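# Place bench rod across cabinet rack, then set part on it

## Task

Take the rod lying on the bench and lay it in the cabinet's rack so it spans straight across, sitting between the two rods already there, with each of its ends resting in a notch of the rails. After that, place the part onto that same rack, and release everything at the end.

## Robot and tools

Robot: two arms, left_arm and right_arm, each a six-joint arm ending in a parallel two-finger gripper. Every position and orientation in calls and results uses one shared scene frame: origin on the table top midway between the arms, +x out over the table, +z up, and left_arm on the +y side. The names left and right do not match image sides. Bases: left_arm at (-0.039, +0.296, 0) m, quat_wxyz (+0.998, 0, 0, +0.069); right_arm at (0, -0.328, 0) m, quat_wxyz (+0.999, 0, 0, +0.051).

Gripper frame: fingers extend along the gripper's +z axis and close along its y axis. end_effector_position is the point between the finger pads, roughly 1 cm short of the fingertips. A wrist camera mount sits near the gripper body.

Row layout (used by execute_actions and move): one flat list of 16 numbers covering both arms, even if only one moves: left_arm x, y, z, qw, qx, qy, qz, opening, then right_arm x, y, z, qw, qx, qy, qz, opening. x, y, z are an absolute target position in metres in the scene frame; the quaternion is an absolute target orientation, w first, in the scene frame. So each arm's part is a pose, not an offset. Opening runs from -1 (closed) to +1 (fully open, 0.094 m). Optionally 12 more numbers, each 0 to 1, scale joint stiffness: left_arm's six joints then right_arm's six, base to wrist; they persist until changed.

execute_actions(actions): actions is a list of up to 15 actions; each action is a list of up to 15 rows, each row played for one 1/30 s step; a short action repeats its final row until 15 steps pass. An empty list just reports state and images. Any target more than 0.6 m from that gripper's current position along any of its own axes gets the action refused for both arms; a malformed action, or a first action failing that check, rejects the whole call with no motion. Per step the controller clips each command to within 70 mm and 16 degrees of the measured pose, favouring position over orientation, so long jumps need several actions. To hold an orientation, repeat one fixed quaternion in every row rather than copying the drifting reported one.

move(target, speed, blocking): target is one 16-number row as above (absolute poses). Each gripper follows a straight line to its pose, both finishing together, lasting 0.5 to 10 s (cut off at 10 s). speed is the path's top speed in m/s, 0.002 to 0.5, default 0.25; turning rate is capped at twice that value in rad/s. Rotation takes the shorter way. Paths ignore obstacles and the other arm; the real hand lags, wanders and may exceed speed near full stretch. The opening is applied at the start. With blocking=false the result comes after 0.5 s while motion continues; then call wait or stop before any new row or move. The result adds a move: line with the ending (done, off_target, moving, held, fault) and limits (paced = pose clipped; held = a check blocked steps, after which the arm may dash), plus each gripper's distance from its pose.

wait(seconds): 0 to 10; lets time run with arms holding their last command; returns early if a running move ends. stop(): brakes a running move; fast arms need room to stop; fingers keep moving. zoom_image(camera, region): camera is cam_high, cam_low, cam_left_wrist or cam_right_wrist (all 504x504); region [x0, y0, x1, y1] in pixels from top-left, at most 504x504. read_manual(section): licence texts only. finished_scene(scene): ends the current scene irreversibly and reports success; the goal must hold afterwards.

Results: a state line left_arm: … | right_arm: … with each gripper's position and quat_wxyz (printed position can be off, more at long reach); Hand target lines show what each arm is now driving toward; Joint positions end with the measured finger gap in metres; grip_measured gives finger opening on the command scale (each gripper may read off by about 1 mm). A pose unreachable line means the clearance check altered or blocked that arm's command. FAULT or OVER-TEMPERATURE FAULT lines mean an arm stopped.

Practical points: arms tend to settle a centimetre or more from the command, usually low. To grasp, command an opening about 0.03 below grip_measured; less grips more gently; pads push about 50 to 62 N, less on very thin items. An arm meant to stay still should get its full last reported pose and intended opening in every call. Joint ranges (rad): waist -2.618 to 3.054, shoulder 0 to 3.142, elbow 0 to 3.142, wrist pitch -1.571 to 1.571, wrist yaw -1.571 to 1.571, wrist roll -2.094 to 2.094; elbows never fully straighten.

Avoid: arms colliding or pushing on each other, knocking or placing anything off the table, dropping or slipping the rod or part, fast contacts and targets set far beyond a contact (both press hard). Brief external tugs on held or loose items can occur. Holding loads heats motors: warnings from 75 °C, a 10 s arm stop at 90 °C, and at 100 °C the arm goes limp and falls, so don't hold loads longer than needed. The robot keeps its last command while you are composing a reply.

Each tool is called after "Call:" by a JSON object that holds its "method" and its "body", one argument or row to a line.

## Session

Call:
{"method": "execute_actions", "body": {
  "actions": []
}}

Scene clock: 0.00 s.
left_arm: end_effector_position=(+0.1013, +0.3171, +0.1188) grip_measured=+1.000 end_effector_quat_wxyz=(+0.151, +0.091, +0.978, -0.108) | right_arm: end_effector_position=(+0.5847, -0.4630, +0.2880) grip_measured=+1.000 end_effector_quat_wxyz=(+0.504, +0.349, +0.776, +0.149)
Joint positions: left_arm=[ 0.462  0.892  0.773 -1.353  0.36   0.769  0.094] | right_arm=[-0.364  2.001  1.923 -0.39  -0.113  0.653  0.094]
Joint velocities: left_arm=[-0.007  0.017  0.007 -0.051 -0.022 -0.037  0.   ] | right_arm=[0.017 0.002 0.002 0.007 0.037 0.007 0.   ]
Motor temperatures (°C, as the motors report them): left_arm=[23 28 27 27 23 23] | right_arm=[24 26 27 27 27 24]
Hand target (left_arm): +0.104, +0.316, +0.122; +0.160, +0.093, +0.976, -0.110
Hand target (right_arm): +0.583, -0.463, +0.304; +0.519, +0.342, +0.769, +0.149
Joint stiffness scale: left_arm=[1. 1. 1. 1. 1. 1.] | right_arm=[1. 1. 1. 1. 1. 1.]

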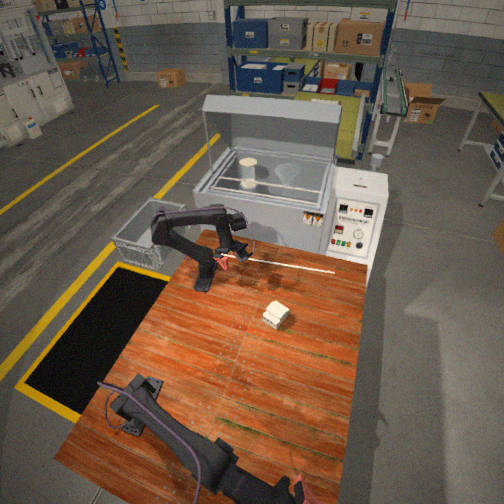

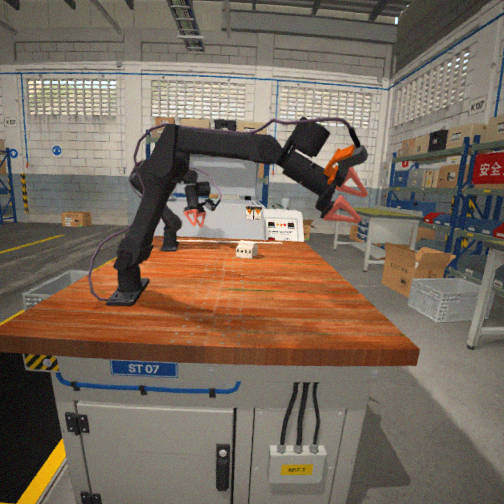

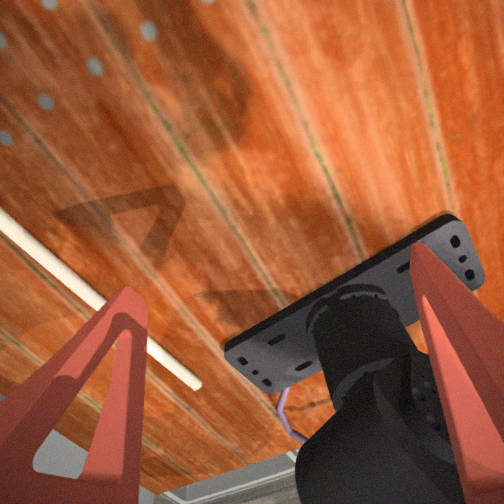

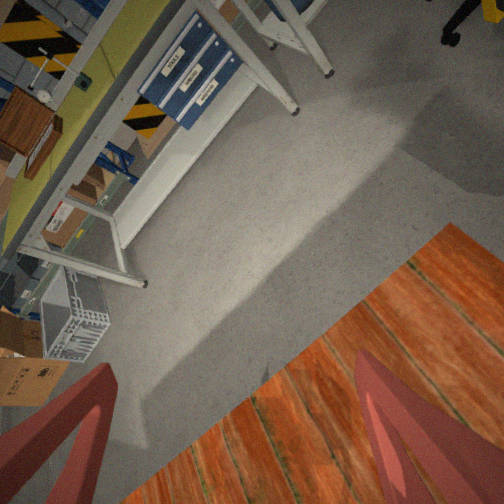

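Call:
{"method": "move", "body": {
  "target": [0.28,0.48,0.05,0,-0.052,0.999,0,0.6,0.25,0.05,0.47,0.413,-0.587,0.492,0.492,1],
  "speed": 0.4
}}

Call:
{"method": "move", "body": {
  "target": [0.28,0.48,0.006,0,-0.052,0.999,0,0.6,0.25,0.05,0.47,0.413,-0.587,0.492,0.492,1],
  "speed": 0.06
}}

Scene clock: 6.90 s.
left_arm: end_effector_position=(+0.2736, +0.4795, +0.0433) grip_measured=+0.602 end_effector_quat_wxyz=(-0.005, -0.053, +0.999, -0.004) | right_arm: end_effector_position=(+0.2626, +0.0563, +0.4635) grip_measured=+1.000 end_effector_quat_wxyz=(-0.413, +0.583, -0.500, -0.489)
Joint positions: left_arm=[ 0.391  1.973  1.453 -1.062  0.003  0.423  0.075] | right_arm=[ 0.524  1.845  2.242 -0.785 -1.073 -0.339  0.094]
Joint velocities: left_arm=[-0.012 -0.012 -0.007 -0.007 -0.022 -0.037 -0.001] | right_arm=[-0.012  0.002  0.017  0.007 -0.022 -0.037  0.   ]
Motor temperatures (°C, as the motors report them): left_arm=[23 28 28 27 23 23] | right_arm=[24 28 28 28 27 24]
Hand target (left_arm): +0.281, +0.479, +0.048; +0.001, -0.052, +0.999, +0.000
Hand target (right_arm): +0.259, +0.055, +0.470; -0.416, +0.588, -0.491, -0.490
Off the commanded pose (left_arm): 0.009 m, 1 deg.
Off the commanded pose (right_arm): 0.015 m, 1 deg.
Joint stiffness scale: left_arm=[1. 1. 1. 1. 1. 1.] | right_arm=[1. 1. 1. 1. 1. 1.]
move: off_target (right_arm)

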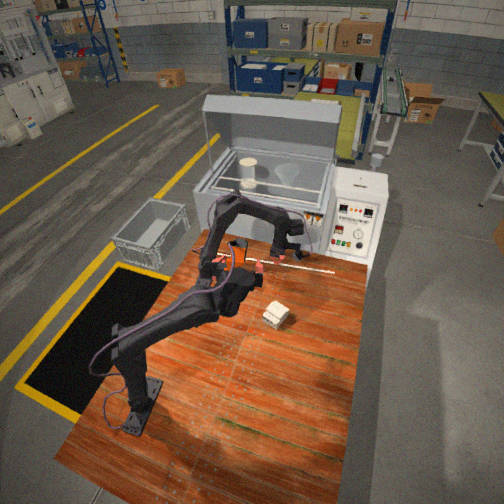

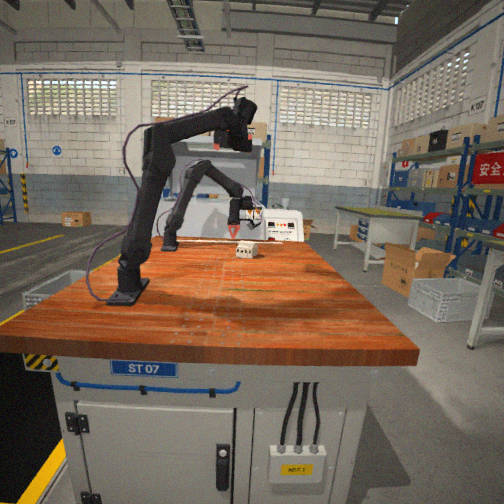

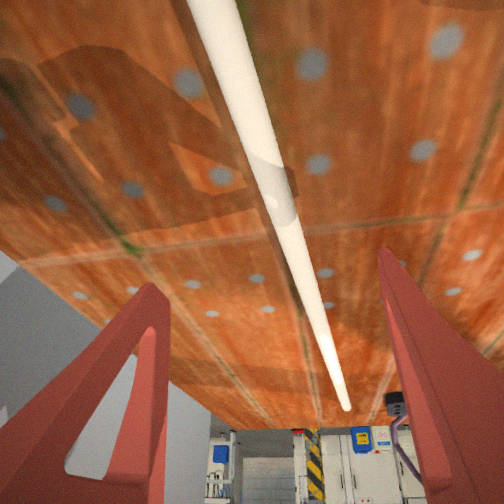

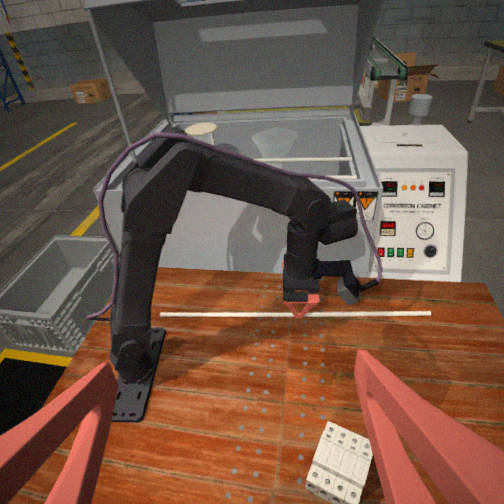

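Scene clock: 8.07 s.
left_arm: end_effector_position=(+0.2815, +0.4841, +0.0136) grip_measured=+0.601 end_effector_quat_wxyz=(+0.005, -0.053, +0.999, +0.002) | right_arm: end_effector_position=(+0.2617, +0.0556, +0.4616) grip_measured=+1.000 end_effector_quat_wxyz=(-0.410, +0.583, -0.503, -0.489)
Joint positions: left_arm=[ 0.39   2.022  1.399 -0.936  0.001  0.422  0.075] | right_arm=[ 0.524  1.839  2.228 -0.786 -1.073 -0.339  0.094]
Joint velocities: left_arm=[ 0.017  0.012 -0.017  0.095  0.037 -0.066 -0.001] | right_arm=[ 0.007 -0.017  0.007 -0.051 -0.066  0.022  0.   ]
Motor temperatures (°C, as the motors report them): left_arm=[23 28 28 27 23 23] | right_arm=[24 29 28 28 27 24]
Hand target (left_arm): +0.280, +0.480, +0.006; +0.000, -0.052, +0.999, -0.000
Hand target (right_arm): +0.250, +0.050, +0.470; -0.413, +0.587, -0.492, -0.492
Off the commanded pose (left_arm): 0.009 m, 1 deg.
Off the commanded pose (right_arm): 0.015 m, 1 deg.
Joint stiffness scale: left_arm=[1. 1. 1. 1. 1. 1.] | right_arm=[1. 1. 1. 1. 1. 1.]
move: off_target (right_arm)

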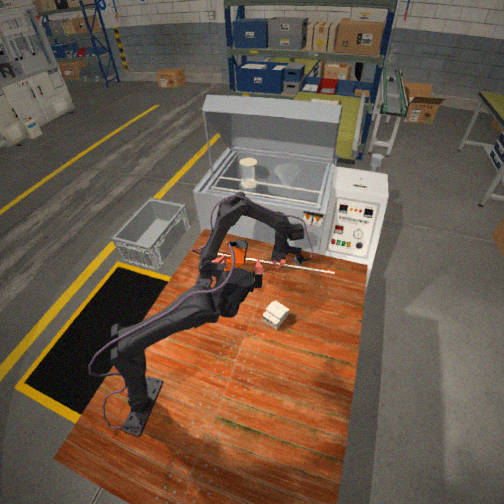

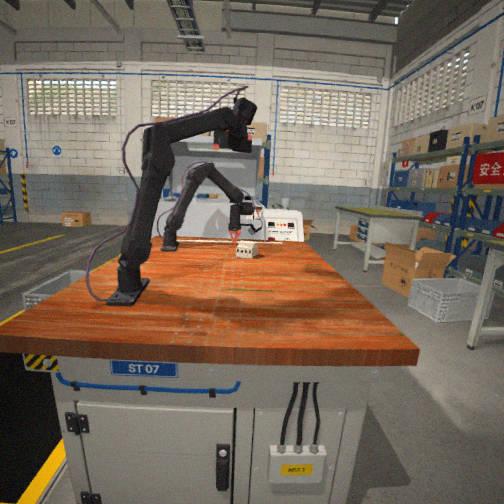

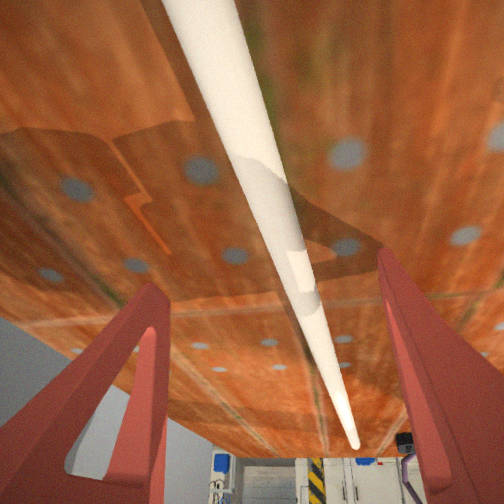

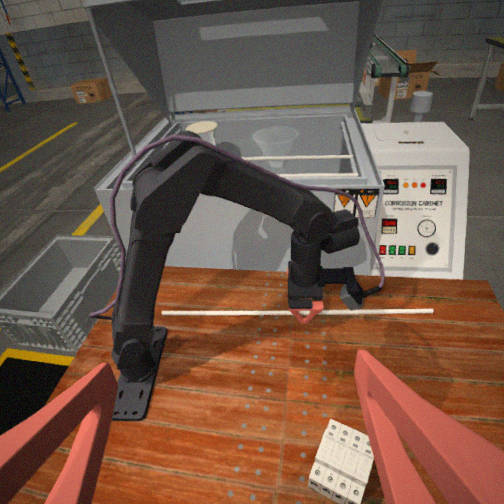

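Call:
{"method": "move", "body": {
  "target": [0.272,0.468,0.003,0,-0.052,0.999,0,0.0,0.25,0.05,0.47,0.413,-0.587,0.492,0.492,1],
  "speed": 0.04
}}

Call:
{"method": "move", "body": {
  "target": [0.272,0.468,0.003,0,-0.052,0.999,0,-1,0.25,0.05,0.47,0.413,-0.587,0.492,0.492,1]
}}

Call:
{"method": "move", "body": {
  "target": [0.2,0.53,0.3,0,0,0.94,0.34,-1,0.25,0.05,0.47,0.413,-0.587,0.492,0.492,1],
  "speed": 0.25
}}

Call:
{"method": "move", "body": {
  "target": [0.13,0.76,0.28,0.01,-0.005,0.924,0.383,-1,0.25,0.05,0.47,0.413,-0.587,0.492,0.492,1],
  "speed": 0.2
}}

Call:
{"method": "zoom_image", "body": {
  "camera": "cam_right_wrist",
  "region": [100, 100, 400, 220]
}}

Call:
{"method": "zoom_image", "body": {
  "camera": "cam_high",
  "region": [190, 150, 350, 230]
}}

Scene clock: 13.57 s.
left_arm: end_effector_position=(+0.2809, +0.4832, +0.0129) grip_measured=+0.001 end_effector_quat_wxyz=(+0.018, -0.055, +0.998, +0.016) | right_arm: end_effector_position=(+0.2617, +0.0556, +0.4616) grip_measured=+1.000 end_effector_quat_wxyz=(-0.410, +0.583, -0.503, -0.489)
Joint positions: left_arm=[ 0.382  1.989  1.347 -0.882 -0.013  0.41   0.047] | right_arm=[ 0.524  1.839  2.228 -0.786 -1.073 -0.339  0.094]
Joint velocities: left_arm=[-0.027 -0.007  0.002 -0.007 -0.037  0.007  0.   ] | right_arm=[ 0.002 -0.012 -0.007  0.037 -0.037  0.007  0.   ]
Motor temperatures (°C, as the motors report them): left_arm=[23 29 28 27 23 23] | right_arm=[24 30 28 29 27 24]
Hand target (left_arm): +0.272, +0.468, +0.003; -0.001, -0.052, +0.999, -0.000
Hand target (right_arm): +0.250, +0.050, +0.470; -0.413, +0.587, -0.492, -0.492
Off the commanded pose (left_arm): 0.020 m, 3 deg.
Off the commanded pose (right_arm): 0.015 m, 1 deg.
Joint stiffness scale: left_arm=[1. 1. 1. 1. 1. 1.] | right_arm=[1. 1. 1. 1. 1. 1.]
move: off_target (left_arm, right_arm)

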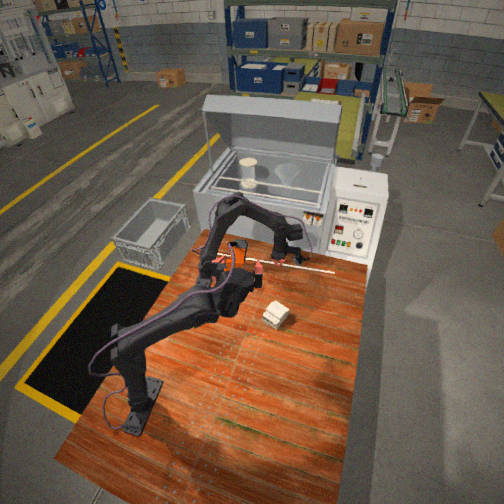

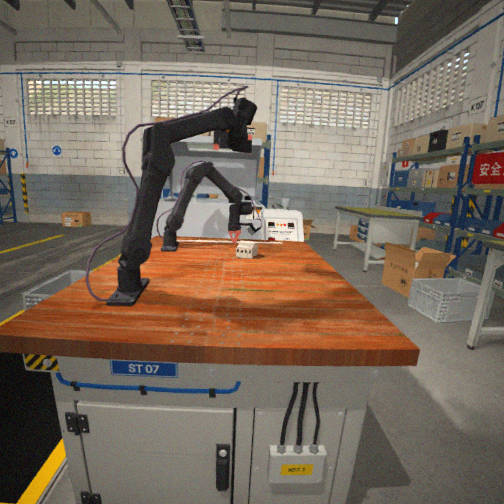

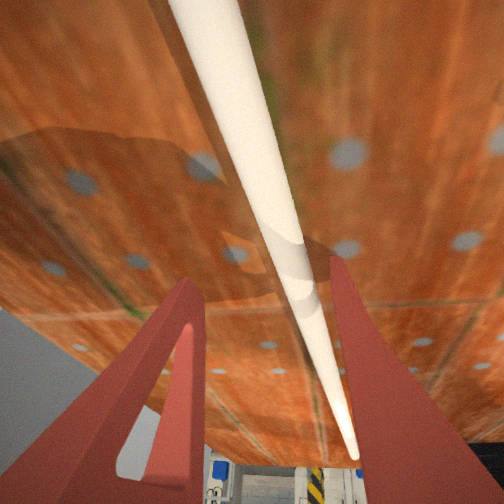

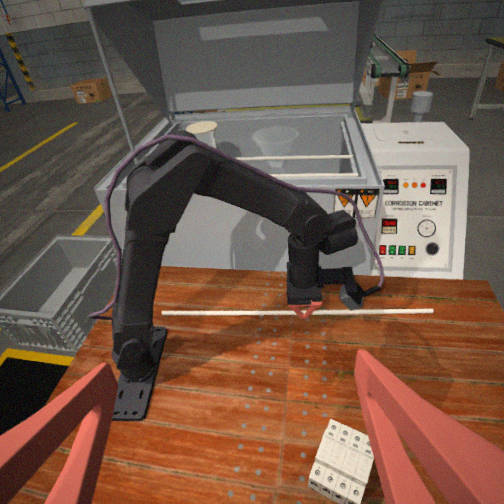

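Scene clock: 14.27 s.
left_arm: end_effector_position=(+0.2804, +0.4812, +0.0123) grip_measured=-0.814 end_effector_quat_wxyz=(+0.016, -0.054, +0.998, +0.014) | right_arm: end_effector_position=(+0.2617, +0.0556, +0.4616) grip_measured=+1.000 end_effector_quat_wxyz=(-0.410, +0.583, -0.503, -0.489)
Joint positions: left_arm=[ 0.379  1.989  1.345 -0.885 -0.011  0.409  0.009] | right_arm=[ 0.524  1.839  2.228 -0.786 -1.073 -0.339  0.094]
Joint velocities: left_arm=[ 0.002 -0.002 -0.002  0.022 -0.11  -0.022 -0.002] | right_arm=[-0.022 -0.002 -0.002 -0.037  0.022  0.051  0.   ]
Motor temperatures (°C, as the motors report them): left_arm=[23 29 28 27 23 23] | right_arm=[24 30 28 29 27 24]
Hand target (left_arm): +0.272, +0.468, +0.003; -0.000, -0.052, +0.999, +0.000
Hand target (right_arm): +0.250, +0.050, +0.470; -0.413, +0.587, -0.492, -0.492
Off the commanded pose (left_arm): 0.018 m, 2 deg.
Off the commanded pose (right_arm): 0.015 m, 1 deg.
Joint stiffness scale: left_arm=[1. 1. 1. 1. 1. 1.] | right_arm=[1. 1. 1. 1. 1. 1.]
move: off_target (left_arm, right_arm)

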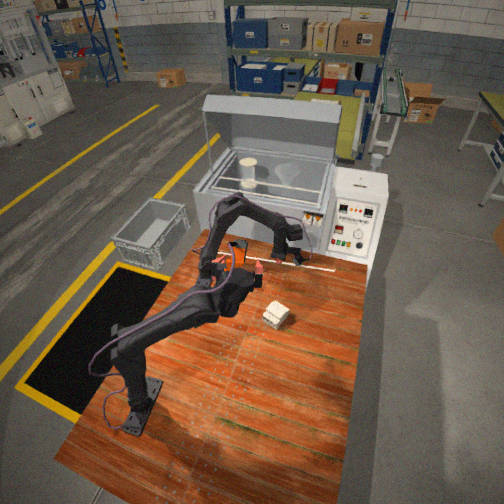

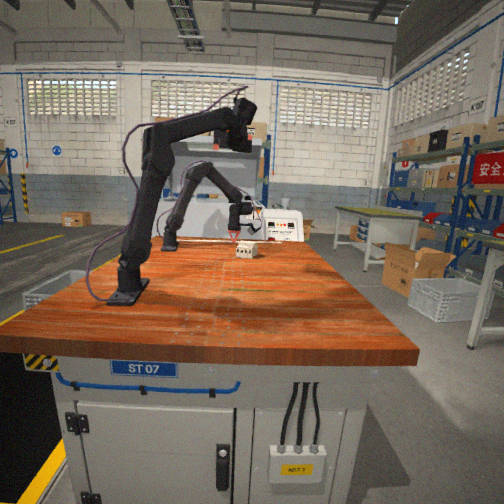

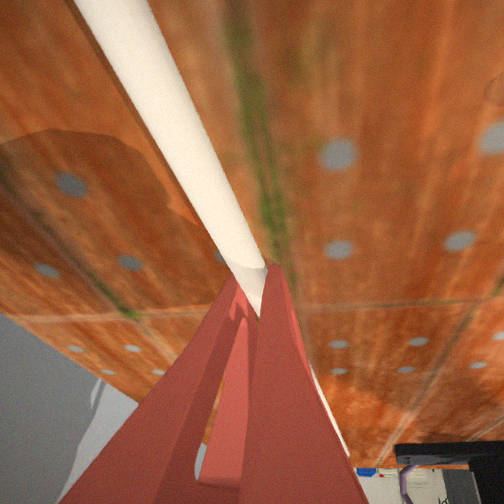

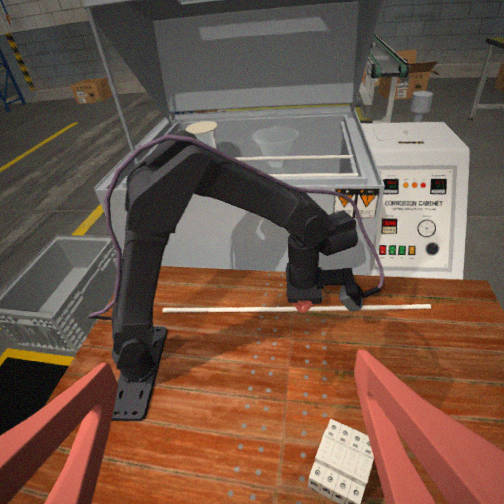

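Scene clock: 16.27 s.
left_arm: end_effector_position=(+0.1980, +0.5291, +0.2879) grip_measured=-0.814 end_effector_quat_wxyz=(-0.006, -0.000, +0.946, +0.324) | right_arm: end_effector_position=(+0.2617, +0.0556, +0.4616) grip_measured=+1.000 end_effector_quat_wxyz=(-0.410, +0.583, -0.503, -0.489)
Joint positions: left_arm=[ 0.336  1.575  1.798 -1.465 -0.583  0.573  0.009] | right_arm=[ 0.524  1.839  2.228 -0.786 -1.073 -0.339  0.094]
Joint velocities: left_arm=[-0.007  0.012  0.002 -0.051 -0.022  0.051 -0.   ] | right_arm=[-0.002  0.012  0.002  0.007  0.007 -0.007  0.   ]
Motor temperatures (°C, as the motors report them): left_arm=[23 30 28 27 23 23] | right_arm=[24 30 28 29 27 24]
Hand target (left_arm): +0.198, +0.529, +0.301; +0.003, +0.000, +0.940, +0.340
Hand target (right_arm): +0.250, +0.050, +0.470; -0.413, +0.587, -0.492, -0.492
Off the commanded pose (left_arm): 0.012 m, 2 deg.
Off the commanded pose (right_arm): 0.015 m, 1 deg.
Joint stiffness scale: left_arm=[1. 1. 1. 1. 1. 1.] | right_arm=[1. 1. 1. 1. 1. 1.]
move: off_target (left_arm, right_arm)

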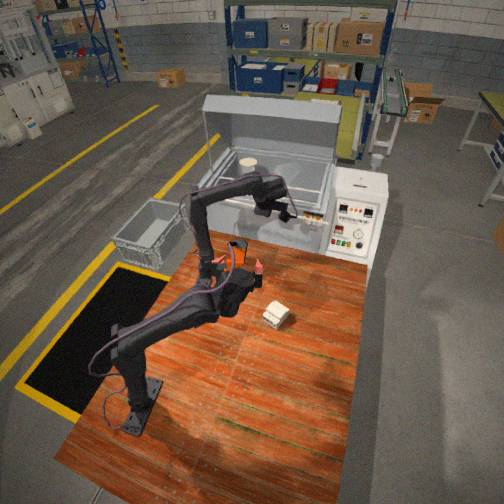

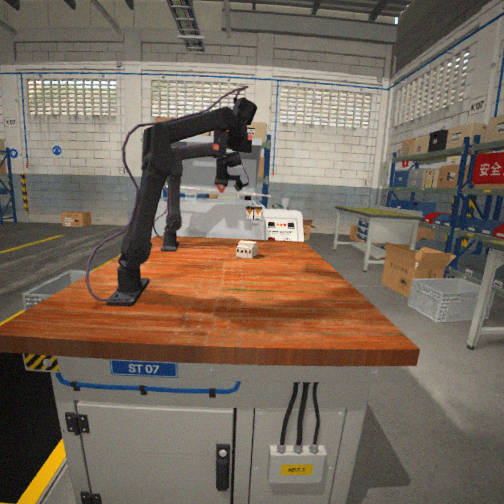

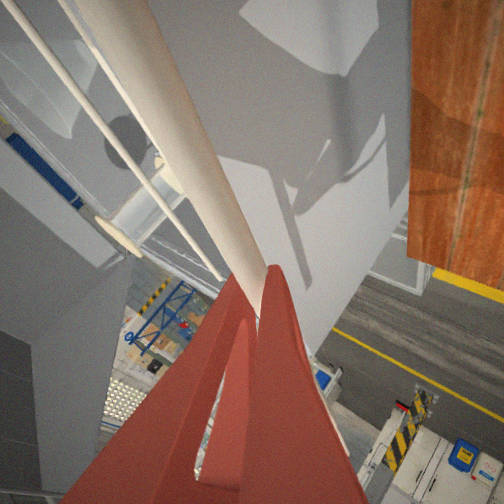

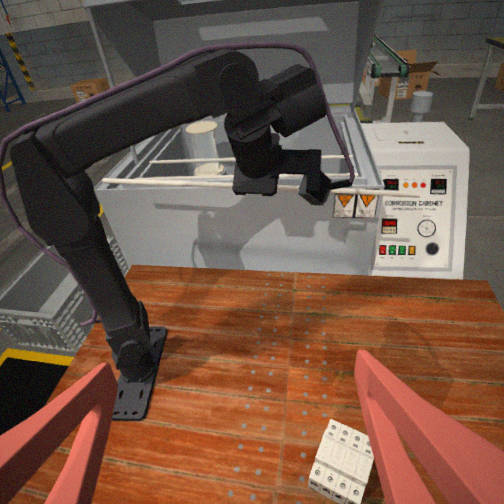

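Scene clock: 18.73 s.
left_arm: end_effector_position=(+0.1332, +0.7584, +0.2607) grip_measured=-0.814 end_effector_quat_wxyz=(+0.004, +0.005, +0.931, +0.365) | right_arm: end_effector_position=(+0.2617, +0.0556, +0.4616) grip_measured=+1.000 end_effector_quat_wxyz=(-0.410, +0.583, -0.503, -0.489)
Joint positions: left_arm=[ 0.967  1.86   1.916 -0.931 -0.3    1.225  0.009] | right_arm=[ 0.524  1.839  2.228 -0.786 -1.073 -0.339  0.094]
Joint velocities: left_arm=[ 0.012  0.002  0.012  0.037 -0.037  0.037 -0.001] | right_arm=[ 0.007 -0.012 -0.012  0.051  0.022 -0.022  0.   ]
Motor temperatures (°C, as the motors report them): left_arm=[23 30 28 28 23 23] | right_arm=[24 30 28 29 27 24]
Hand target (left_arm): +0.129, +0.761, +0.282; +0.007, -0.003, +0.922, +0.387
Hand target (right_arm): +0.250, +0.050, +0.470; -0.413, +0.587, -0.492, -0.492
Off the commanded pose (left_arm): 0.020 m, 3 deg.
Off the commanded pose (right_arm): 0.015 m, 1 deg.
Joint stiffness scale: left_arm=[1. 1. 1. 1. 1. 1.] | right_arm=[1. 1. 1. 1. 1. 1.]
move: off_target (left_arm, right_arm)

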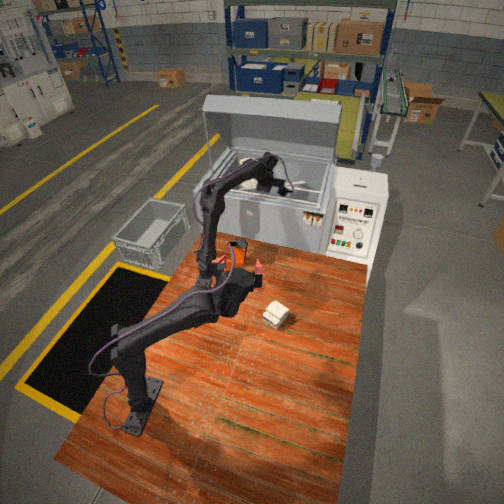

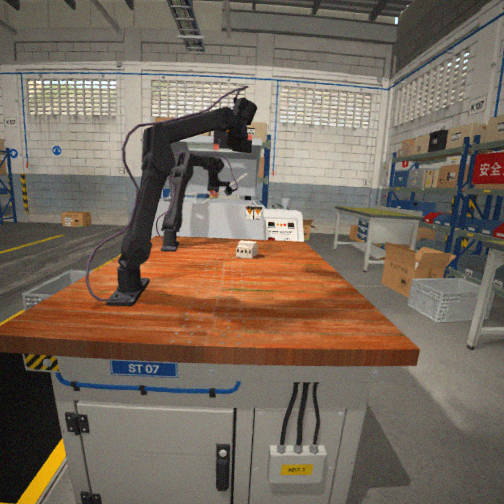

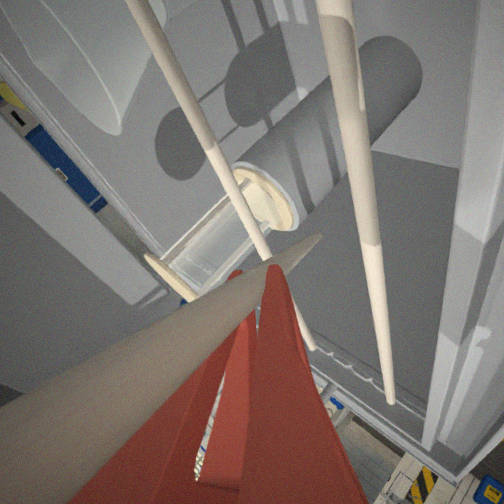

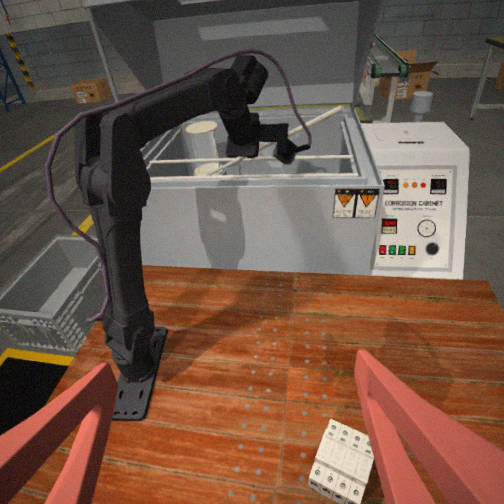

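Region (100, 100, 400, 220) of cam_right_wrist's 504x504 image, scaled by 1.680, with more detail than that image has; it fills the top 202 rows of this view, and the rest is white.

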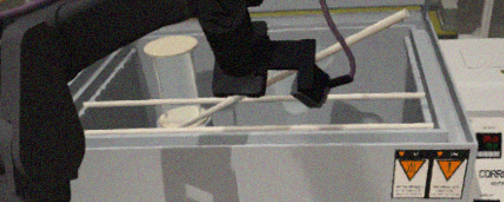

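Region (190, 150, 350, 230) of cam_high's 504x504 image, scaled by 3.150, with more detail than that image has.

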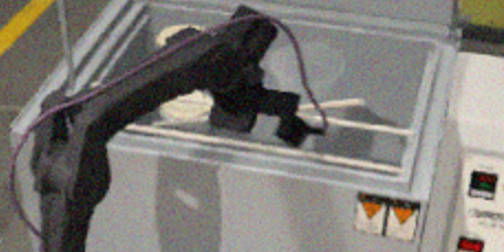

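Call:
{"method": "move", "body": {
  "target": [0.15,0.62,0.42,0,0,0.924,0.383,-1,0.25,0.05,0.47,0.413,-0.587,0.492,0.492,1],
  "speed": 0.1
}}

Scene clock: 25.67 s.
left_arm: end_effector_position=(+0.1532, +0.6234, +0.4048) grip_measured=-0.814 end_effector_quat_wxyz=(+0.015, +0.020, +0.914, +0.404) | right_arm: end_effector_position=(+0.2617, +0.0556, +0.4616) grip_measured=+1.000 end_effector_quat_wxyz=(-0.410, +0.583, -0.503, -0.489)
Joint positions: left_arm=[ 0.673  1.768  2.45  -1.554 -0.498  1.04   0.009] | right_arm=[ 0.524  1.839  2.228 -0.786 -1.073 -0.339  0.094]
Joint velocities: left_arm=[ 0.002 -0.007  0.002 -0.022  0.022 -0.081 -0.001] | right_arm=[-0.012  0.027 -0.002  0.007 -0.022  0.051  0.   ]
Motor temperatures (°C, as the motors report them): left_arm=[23 31 29 28 23 23] | right_arm=[24 31 28 30 27 24]
Hand target (left_arm): +0.149, +0.618, +0.419; +0.025, +0.009, +0.907, +0.421
Hand target (right_arm): +0.250, +0.050, +0.470; -0.413, +0.587, -0.492, -0.492
Off the commanded pose (left_arm): 0.016 m, 4 deg.
Off the commanded pose (right_arm): 0.015 m, 1 deg.
Joint stiffness scale: left_arm=[1. 1. 1. 1. 1. 1.] | right_arm=[1. 1. 1. 1. 1. 1.]
joint sent to its limit (left arm) — the command would take joint 4 (wrist pitch) past its lower limit, so that joint was sent only as far as its limit.
move: off_target (left_arm, right_arm)

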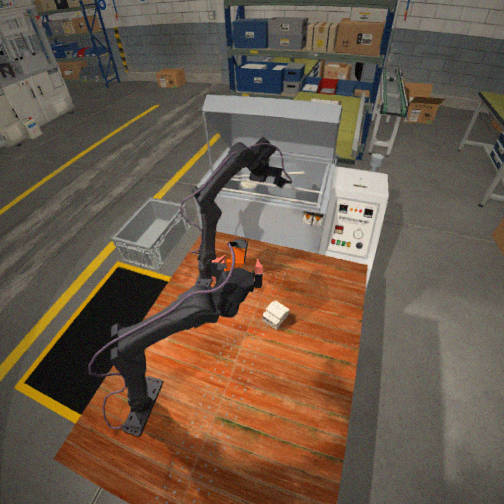

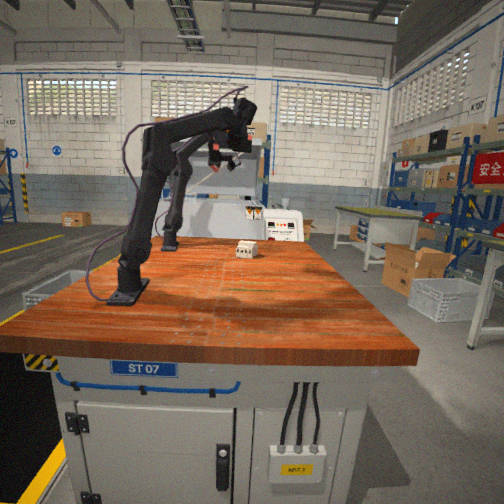

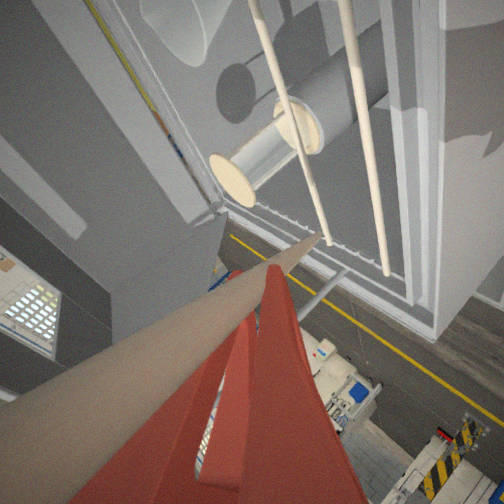

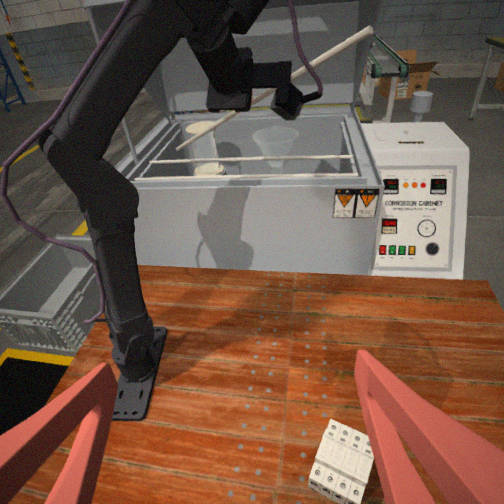

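Clear. Bring it back over the table and lower.

Call:
{"method": "move", "body": {
  "target": [0.25,0.43,0.41,0,0,0.924,0.383,-1,0.25,0.05,0.47,0.413,-0.587,0.492,0.492,1],
  "speed": 0.15
}}

Call:
{"method": "move", "body": {
  "target": [0.27,0.48,0.25,0,0,1,0,-1,0.25,0.05,0.47,0.413,-0.587,0.492,0.492,1],
  "speed": 0.15
}}

Scene clock: 30.70 s.
left_arm: end_effector_position=(+0.2585, +0.4263, +0.4028) grip_measured=-0.814 end_effector_quat_wxyz=(+0.168, +0.087, +0.881, +0.433) | right_arm: end_effector_position=(+0.2617, +0.0556, +0.4616) grip_measured=+1.000 end_effector_quat_wxyz=(-0.410, +0.583, -0.503, -0.489)
Joint positions: left_arm=[-0.145  1.56   2.117 -1.555 -0.828  0.449  0.009] | right_arm=[ 0.524  1.839  2.228 -0.786 -1.073 -0.339  0.094]
Joint velocities: left_arm=[-0.012 -0.012 -0.002  0.037 -0.007  0.051 -0.   ] | right_arm=[-0.007 -0.012  0.002 -0.037  0.022 -0.051  0.   ]
Motor temperatures (°C, as the motors report them): left_arm=[23 31 29 28 23 23] | right_arm=[24 31 28 30 27 24]
Hand target (left_arm): +0.250, +0.428, +0.409; +0.174, +0.074, +0.876, +0.443
Hand target (right_arm): +0.250, +0.050, +0.470; -0.413, +0.587, -0.492, -0.492
Off the commanded pose (left_arm): 0.012 m, 23 deg; orientation clipped at the last step of the last action.
Off the commanded pose (right_arm): 0.015 m, 1 deg.
Joint stiffness scale: left_arm=[1. 1. 1. 1. 1. 1.] | right_arm=[1. 1. 1. 1. 1. 1.]
joint sent to its limit (left arm) — the command would take joint 4 (wrist pitch) past its lower limit, so that joint was sent only as far as its limit.
move: off_target (left_arm, right_arm); limits=paced

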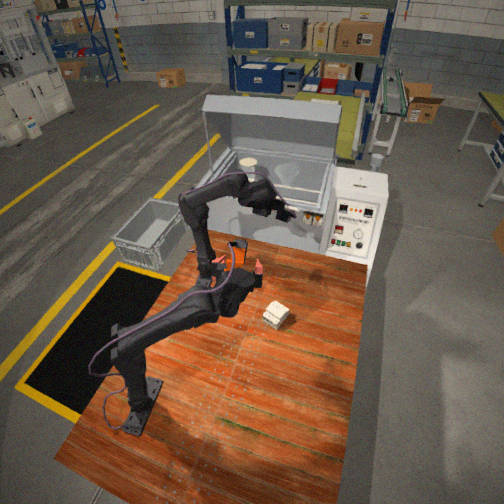

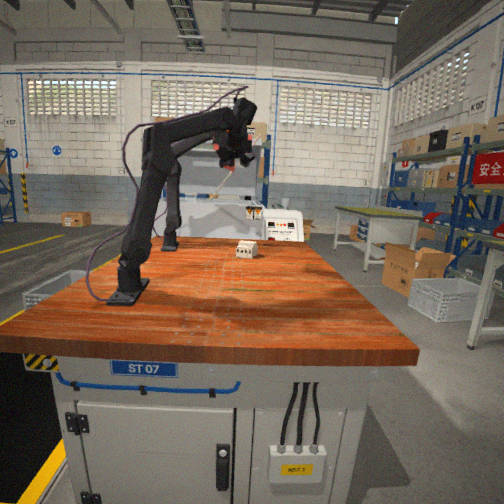

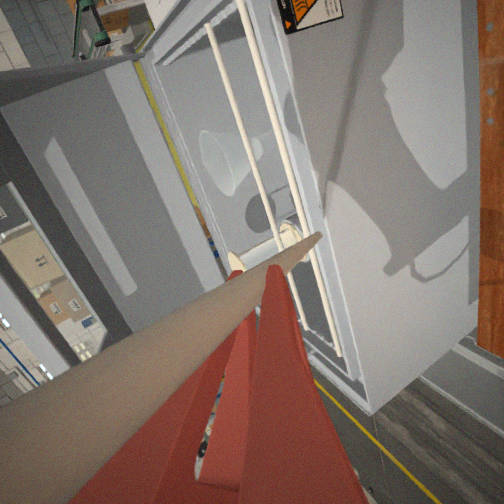

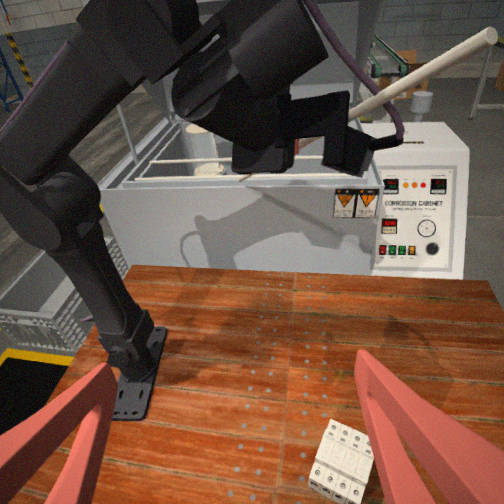

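Scene clock: 34.33 s.
left_arm: end_effector_position=(+0.2712, +0.4860, +0.2557) grip_measured=-0.814 end_effector_quat_wxyz=(+0.099, +0.003, +0.991, +0.092) | right_arm: end_effector_position=(+0.2617, +0.0556, +0.4616) grip_measured=+1.000 end_effector_quat_wxyz=(-0.410, +0.583, -0.503, -0.489)
Joint positions: left_arm=[ 0.379  1.786  2.035 -1.555 -0.06   0.531  0.009] | right_arm=[ 0.524  1.839  2.228 -0.786 -1.073 -0.339  0.094]
Joint velocities: left_arm=[ 0.012 -0.017 -0.007  0.007 -0.007  0.051 -0.001] | right_arm=[-0.017  0.002 -0.007 -0.051 -0.066 -0.11   0.   ]
Motor temperatures (°C, as the motors report them): left_arm=[23 31 29 28 23 23] | right_arm=[24 31 28 30 27 24]
Hand target (left_arm): +0.271, +0.482, +0.249; +0.099, +0.000, +0.993, +0.070
Hand target (right_arm): +0.250, +0.050, +0.470; -0.413, +0.587, -0.492, -0.492
Off the commanded pose (left_arm): 0.008 m, 16 deg.
Off the commanded pose (right_arm): 0.015 m, 1 deg.
Joint stiffness scale: left_arm=[1. 1. 1. 1. 1. 1.] | right_arm=[1. 1. 1. 1. 1. 1.]
joint sent to its limit (left arm) — the command would take joint 4 (wrist pitch) past its lower limit, so that joint was sent only as far as its limit.
move: off_target (left_arm, right_arm); limits=paced

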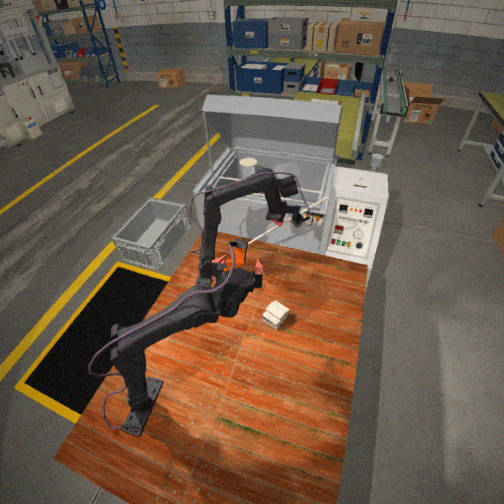

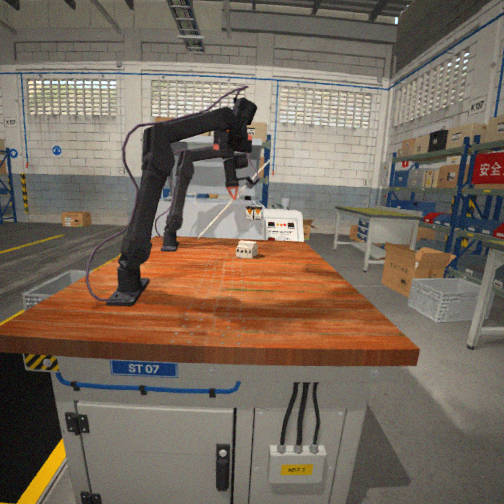

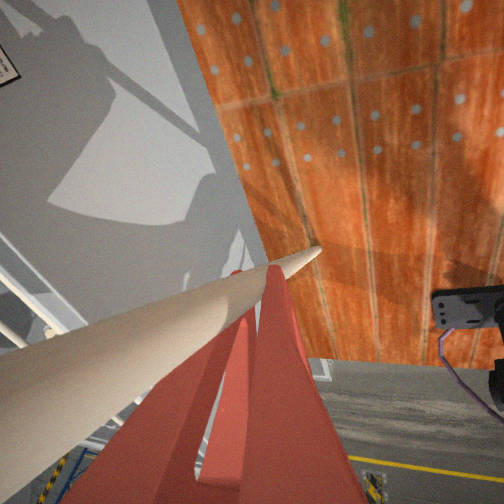

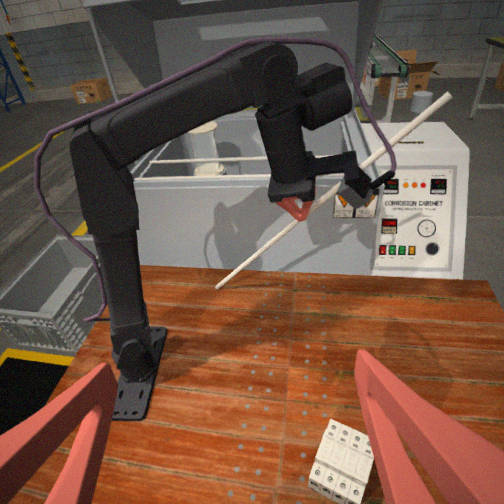

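Call:
{"method": "move", "body": {
  "target": [0.36,0.49,0.15,0,0,1,0,-1,0.25,0.05,0.47,0.413,-0.587,0.492,0.492,1],
  "speed": 0.08
}}

Call:
{"method": "move", "body": {
  "target": [0.38,0.49,0.008,0,0,1,0,-1,0.25,0.05,0.47,0.413,-0.587,0.492,0.492,1],
  "speed": 0.08
}}

Scene clock: 39.13 s.
left_arm: end_effector_position=(+0.3503, +0.4950, +0.1388) grip_measured=-0.814 end_effector_quat_wxyz=(+0.006, +0.003, +1.000, +0.020) | right_arm: end_effector_position=(+0.2617, +0.0556, +0.4616) grip_measured=+1.000 end_effector_quat_wxyz=(-0.410, +0.583, -0.503, -0.489)
Joint positions: left_arm=[ 0.32   2.252  2.267 -1.556 -0.029  0.464  0.009] | right_arm=[ 0.524  1.839  2.228 -0.786 -1.073 -0.339  0.094]
Joint velocities: left_arm=[ 0.002 -0.007  0.012 -0.051 -0.037 -0.066  0.001] | right_arm=[-0.012  0.007 -0.007 -0.022 -0.051 -0.037  0.   ]
Motor temperatures (°C, as the motors report them): left_arm=[23 31 29 28 23 23] | right_arm=[24 32 28 30 27 24]
Hand target (left_arm): +0.360, +0.489, +0.149; +0.029, +0.001, +0.999, +0.015
Hand target (right_arm): +0.250, +0.050, +0.470; -0.413, +0.587, -0.492, -0.492
Off the commanded pose (left_arm): 0.016 m, 2 deg.
Off the commanded pose (right_arm): 0.015 m, 1 deg.
Joint stiffness scale: left_arm=[1. 1. 1. 1. 1. 1.] | right_arm=[1. 1. 1. 1. 1. 1.]
joint sent to its limit (left arm) — the command would take joint 4 (wrist pitch) past its lower limit, so that joint was sent only as far as its limit.
move: off_target (left_arm, right_arm)

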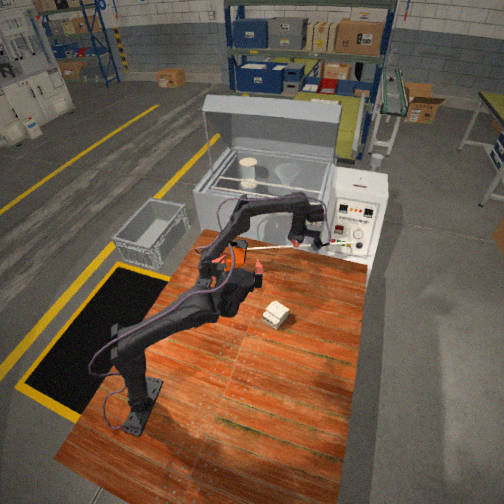

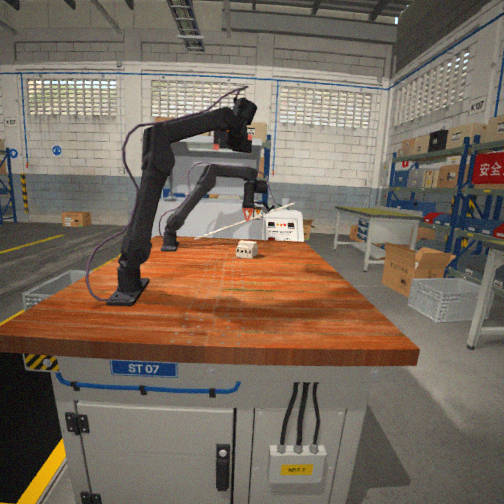

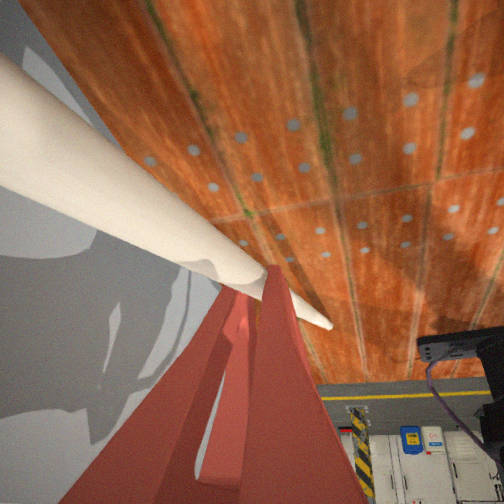

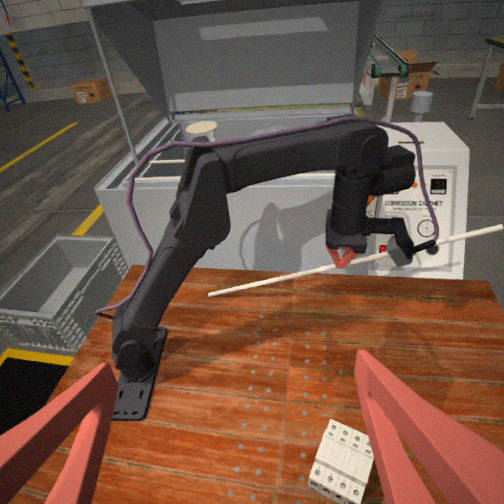

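Scene clock: 41.13 s.
left_arm: end_effector_position=(+0.3704, +0.4956, +0.0157) grip_measured=-0.814 end_effector_quat_wxyz=(-0.016, +0.001, +1.000, +0.005) | right_arm: end_effector_position=(+0.2617, +0.0556, +0.4616) grip_measured=+1.000 end_effector_quat_wxyz=(-0.410, +0.583, -0.503, -0.489)
Joint positions: left_arm=[ 0.304  2.387  2.005 -1.214 -0.023  0.444  0.009] | right_arm=[ 0.524  1.839  2.228 -0.786 -1.073 -0.339  0.094]
Joint velocities: left_arm=[-0.002  0.012  0.002  0.007 -0.007 -0.125 -0.   ] | right_arm=[ 0.002 -0.022 -0.007  0.007  0.022 -0.051  0.   ]
Motor temperatures (°C, as the motors report them): left_arm=[23 31 29 28 23 23] | right_arm=[24 32 28 30 27 24]
Hand target (left_arm): +0.380, +0.490, +0.008; -0.001, +0.000, +1.000, -0.001
Hand target (right_arm): +0.250, +0.050, +0.470; -0.413, +0.587, -0.492, -0.492
Off the commanded pose (left_arm): 0.014 m, 2 deg.
Off the commanded pose (right_arm): 0.015 m, 1 deg.
Joint stiffness scale: left_arm=[1. 1. 1. 1. 1. 1.] | right_arm=[1. 1. 1. 1. 1. 1.]
move: off_target (left_arm, right_arm)

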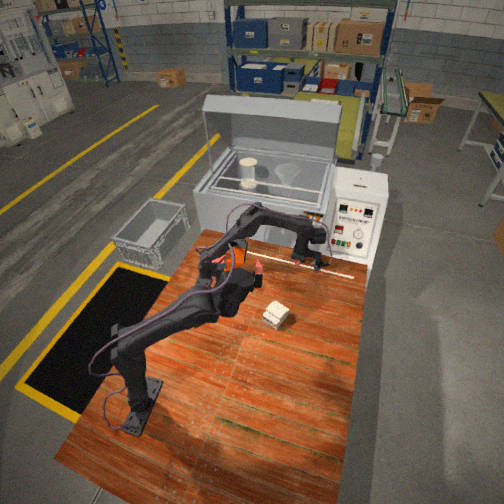

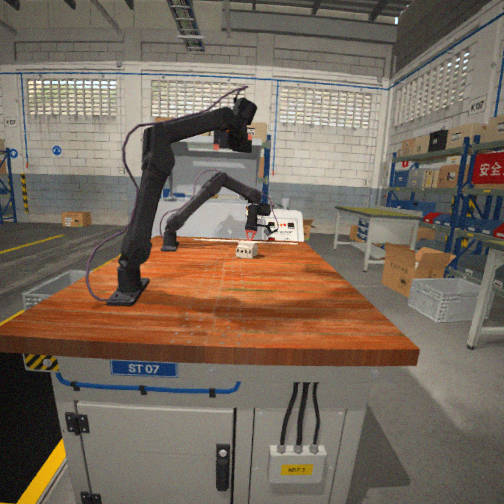

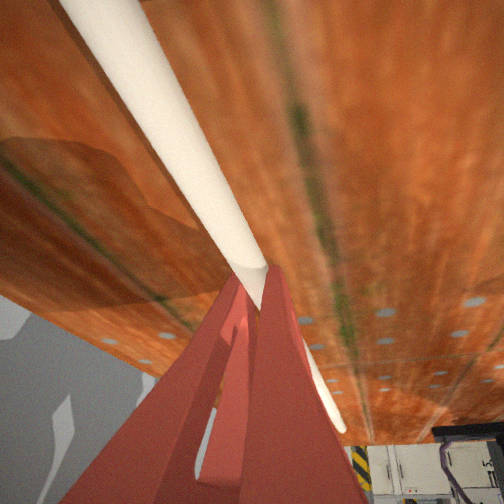

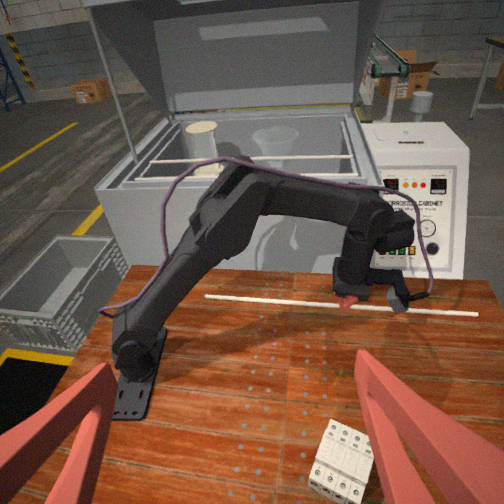

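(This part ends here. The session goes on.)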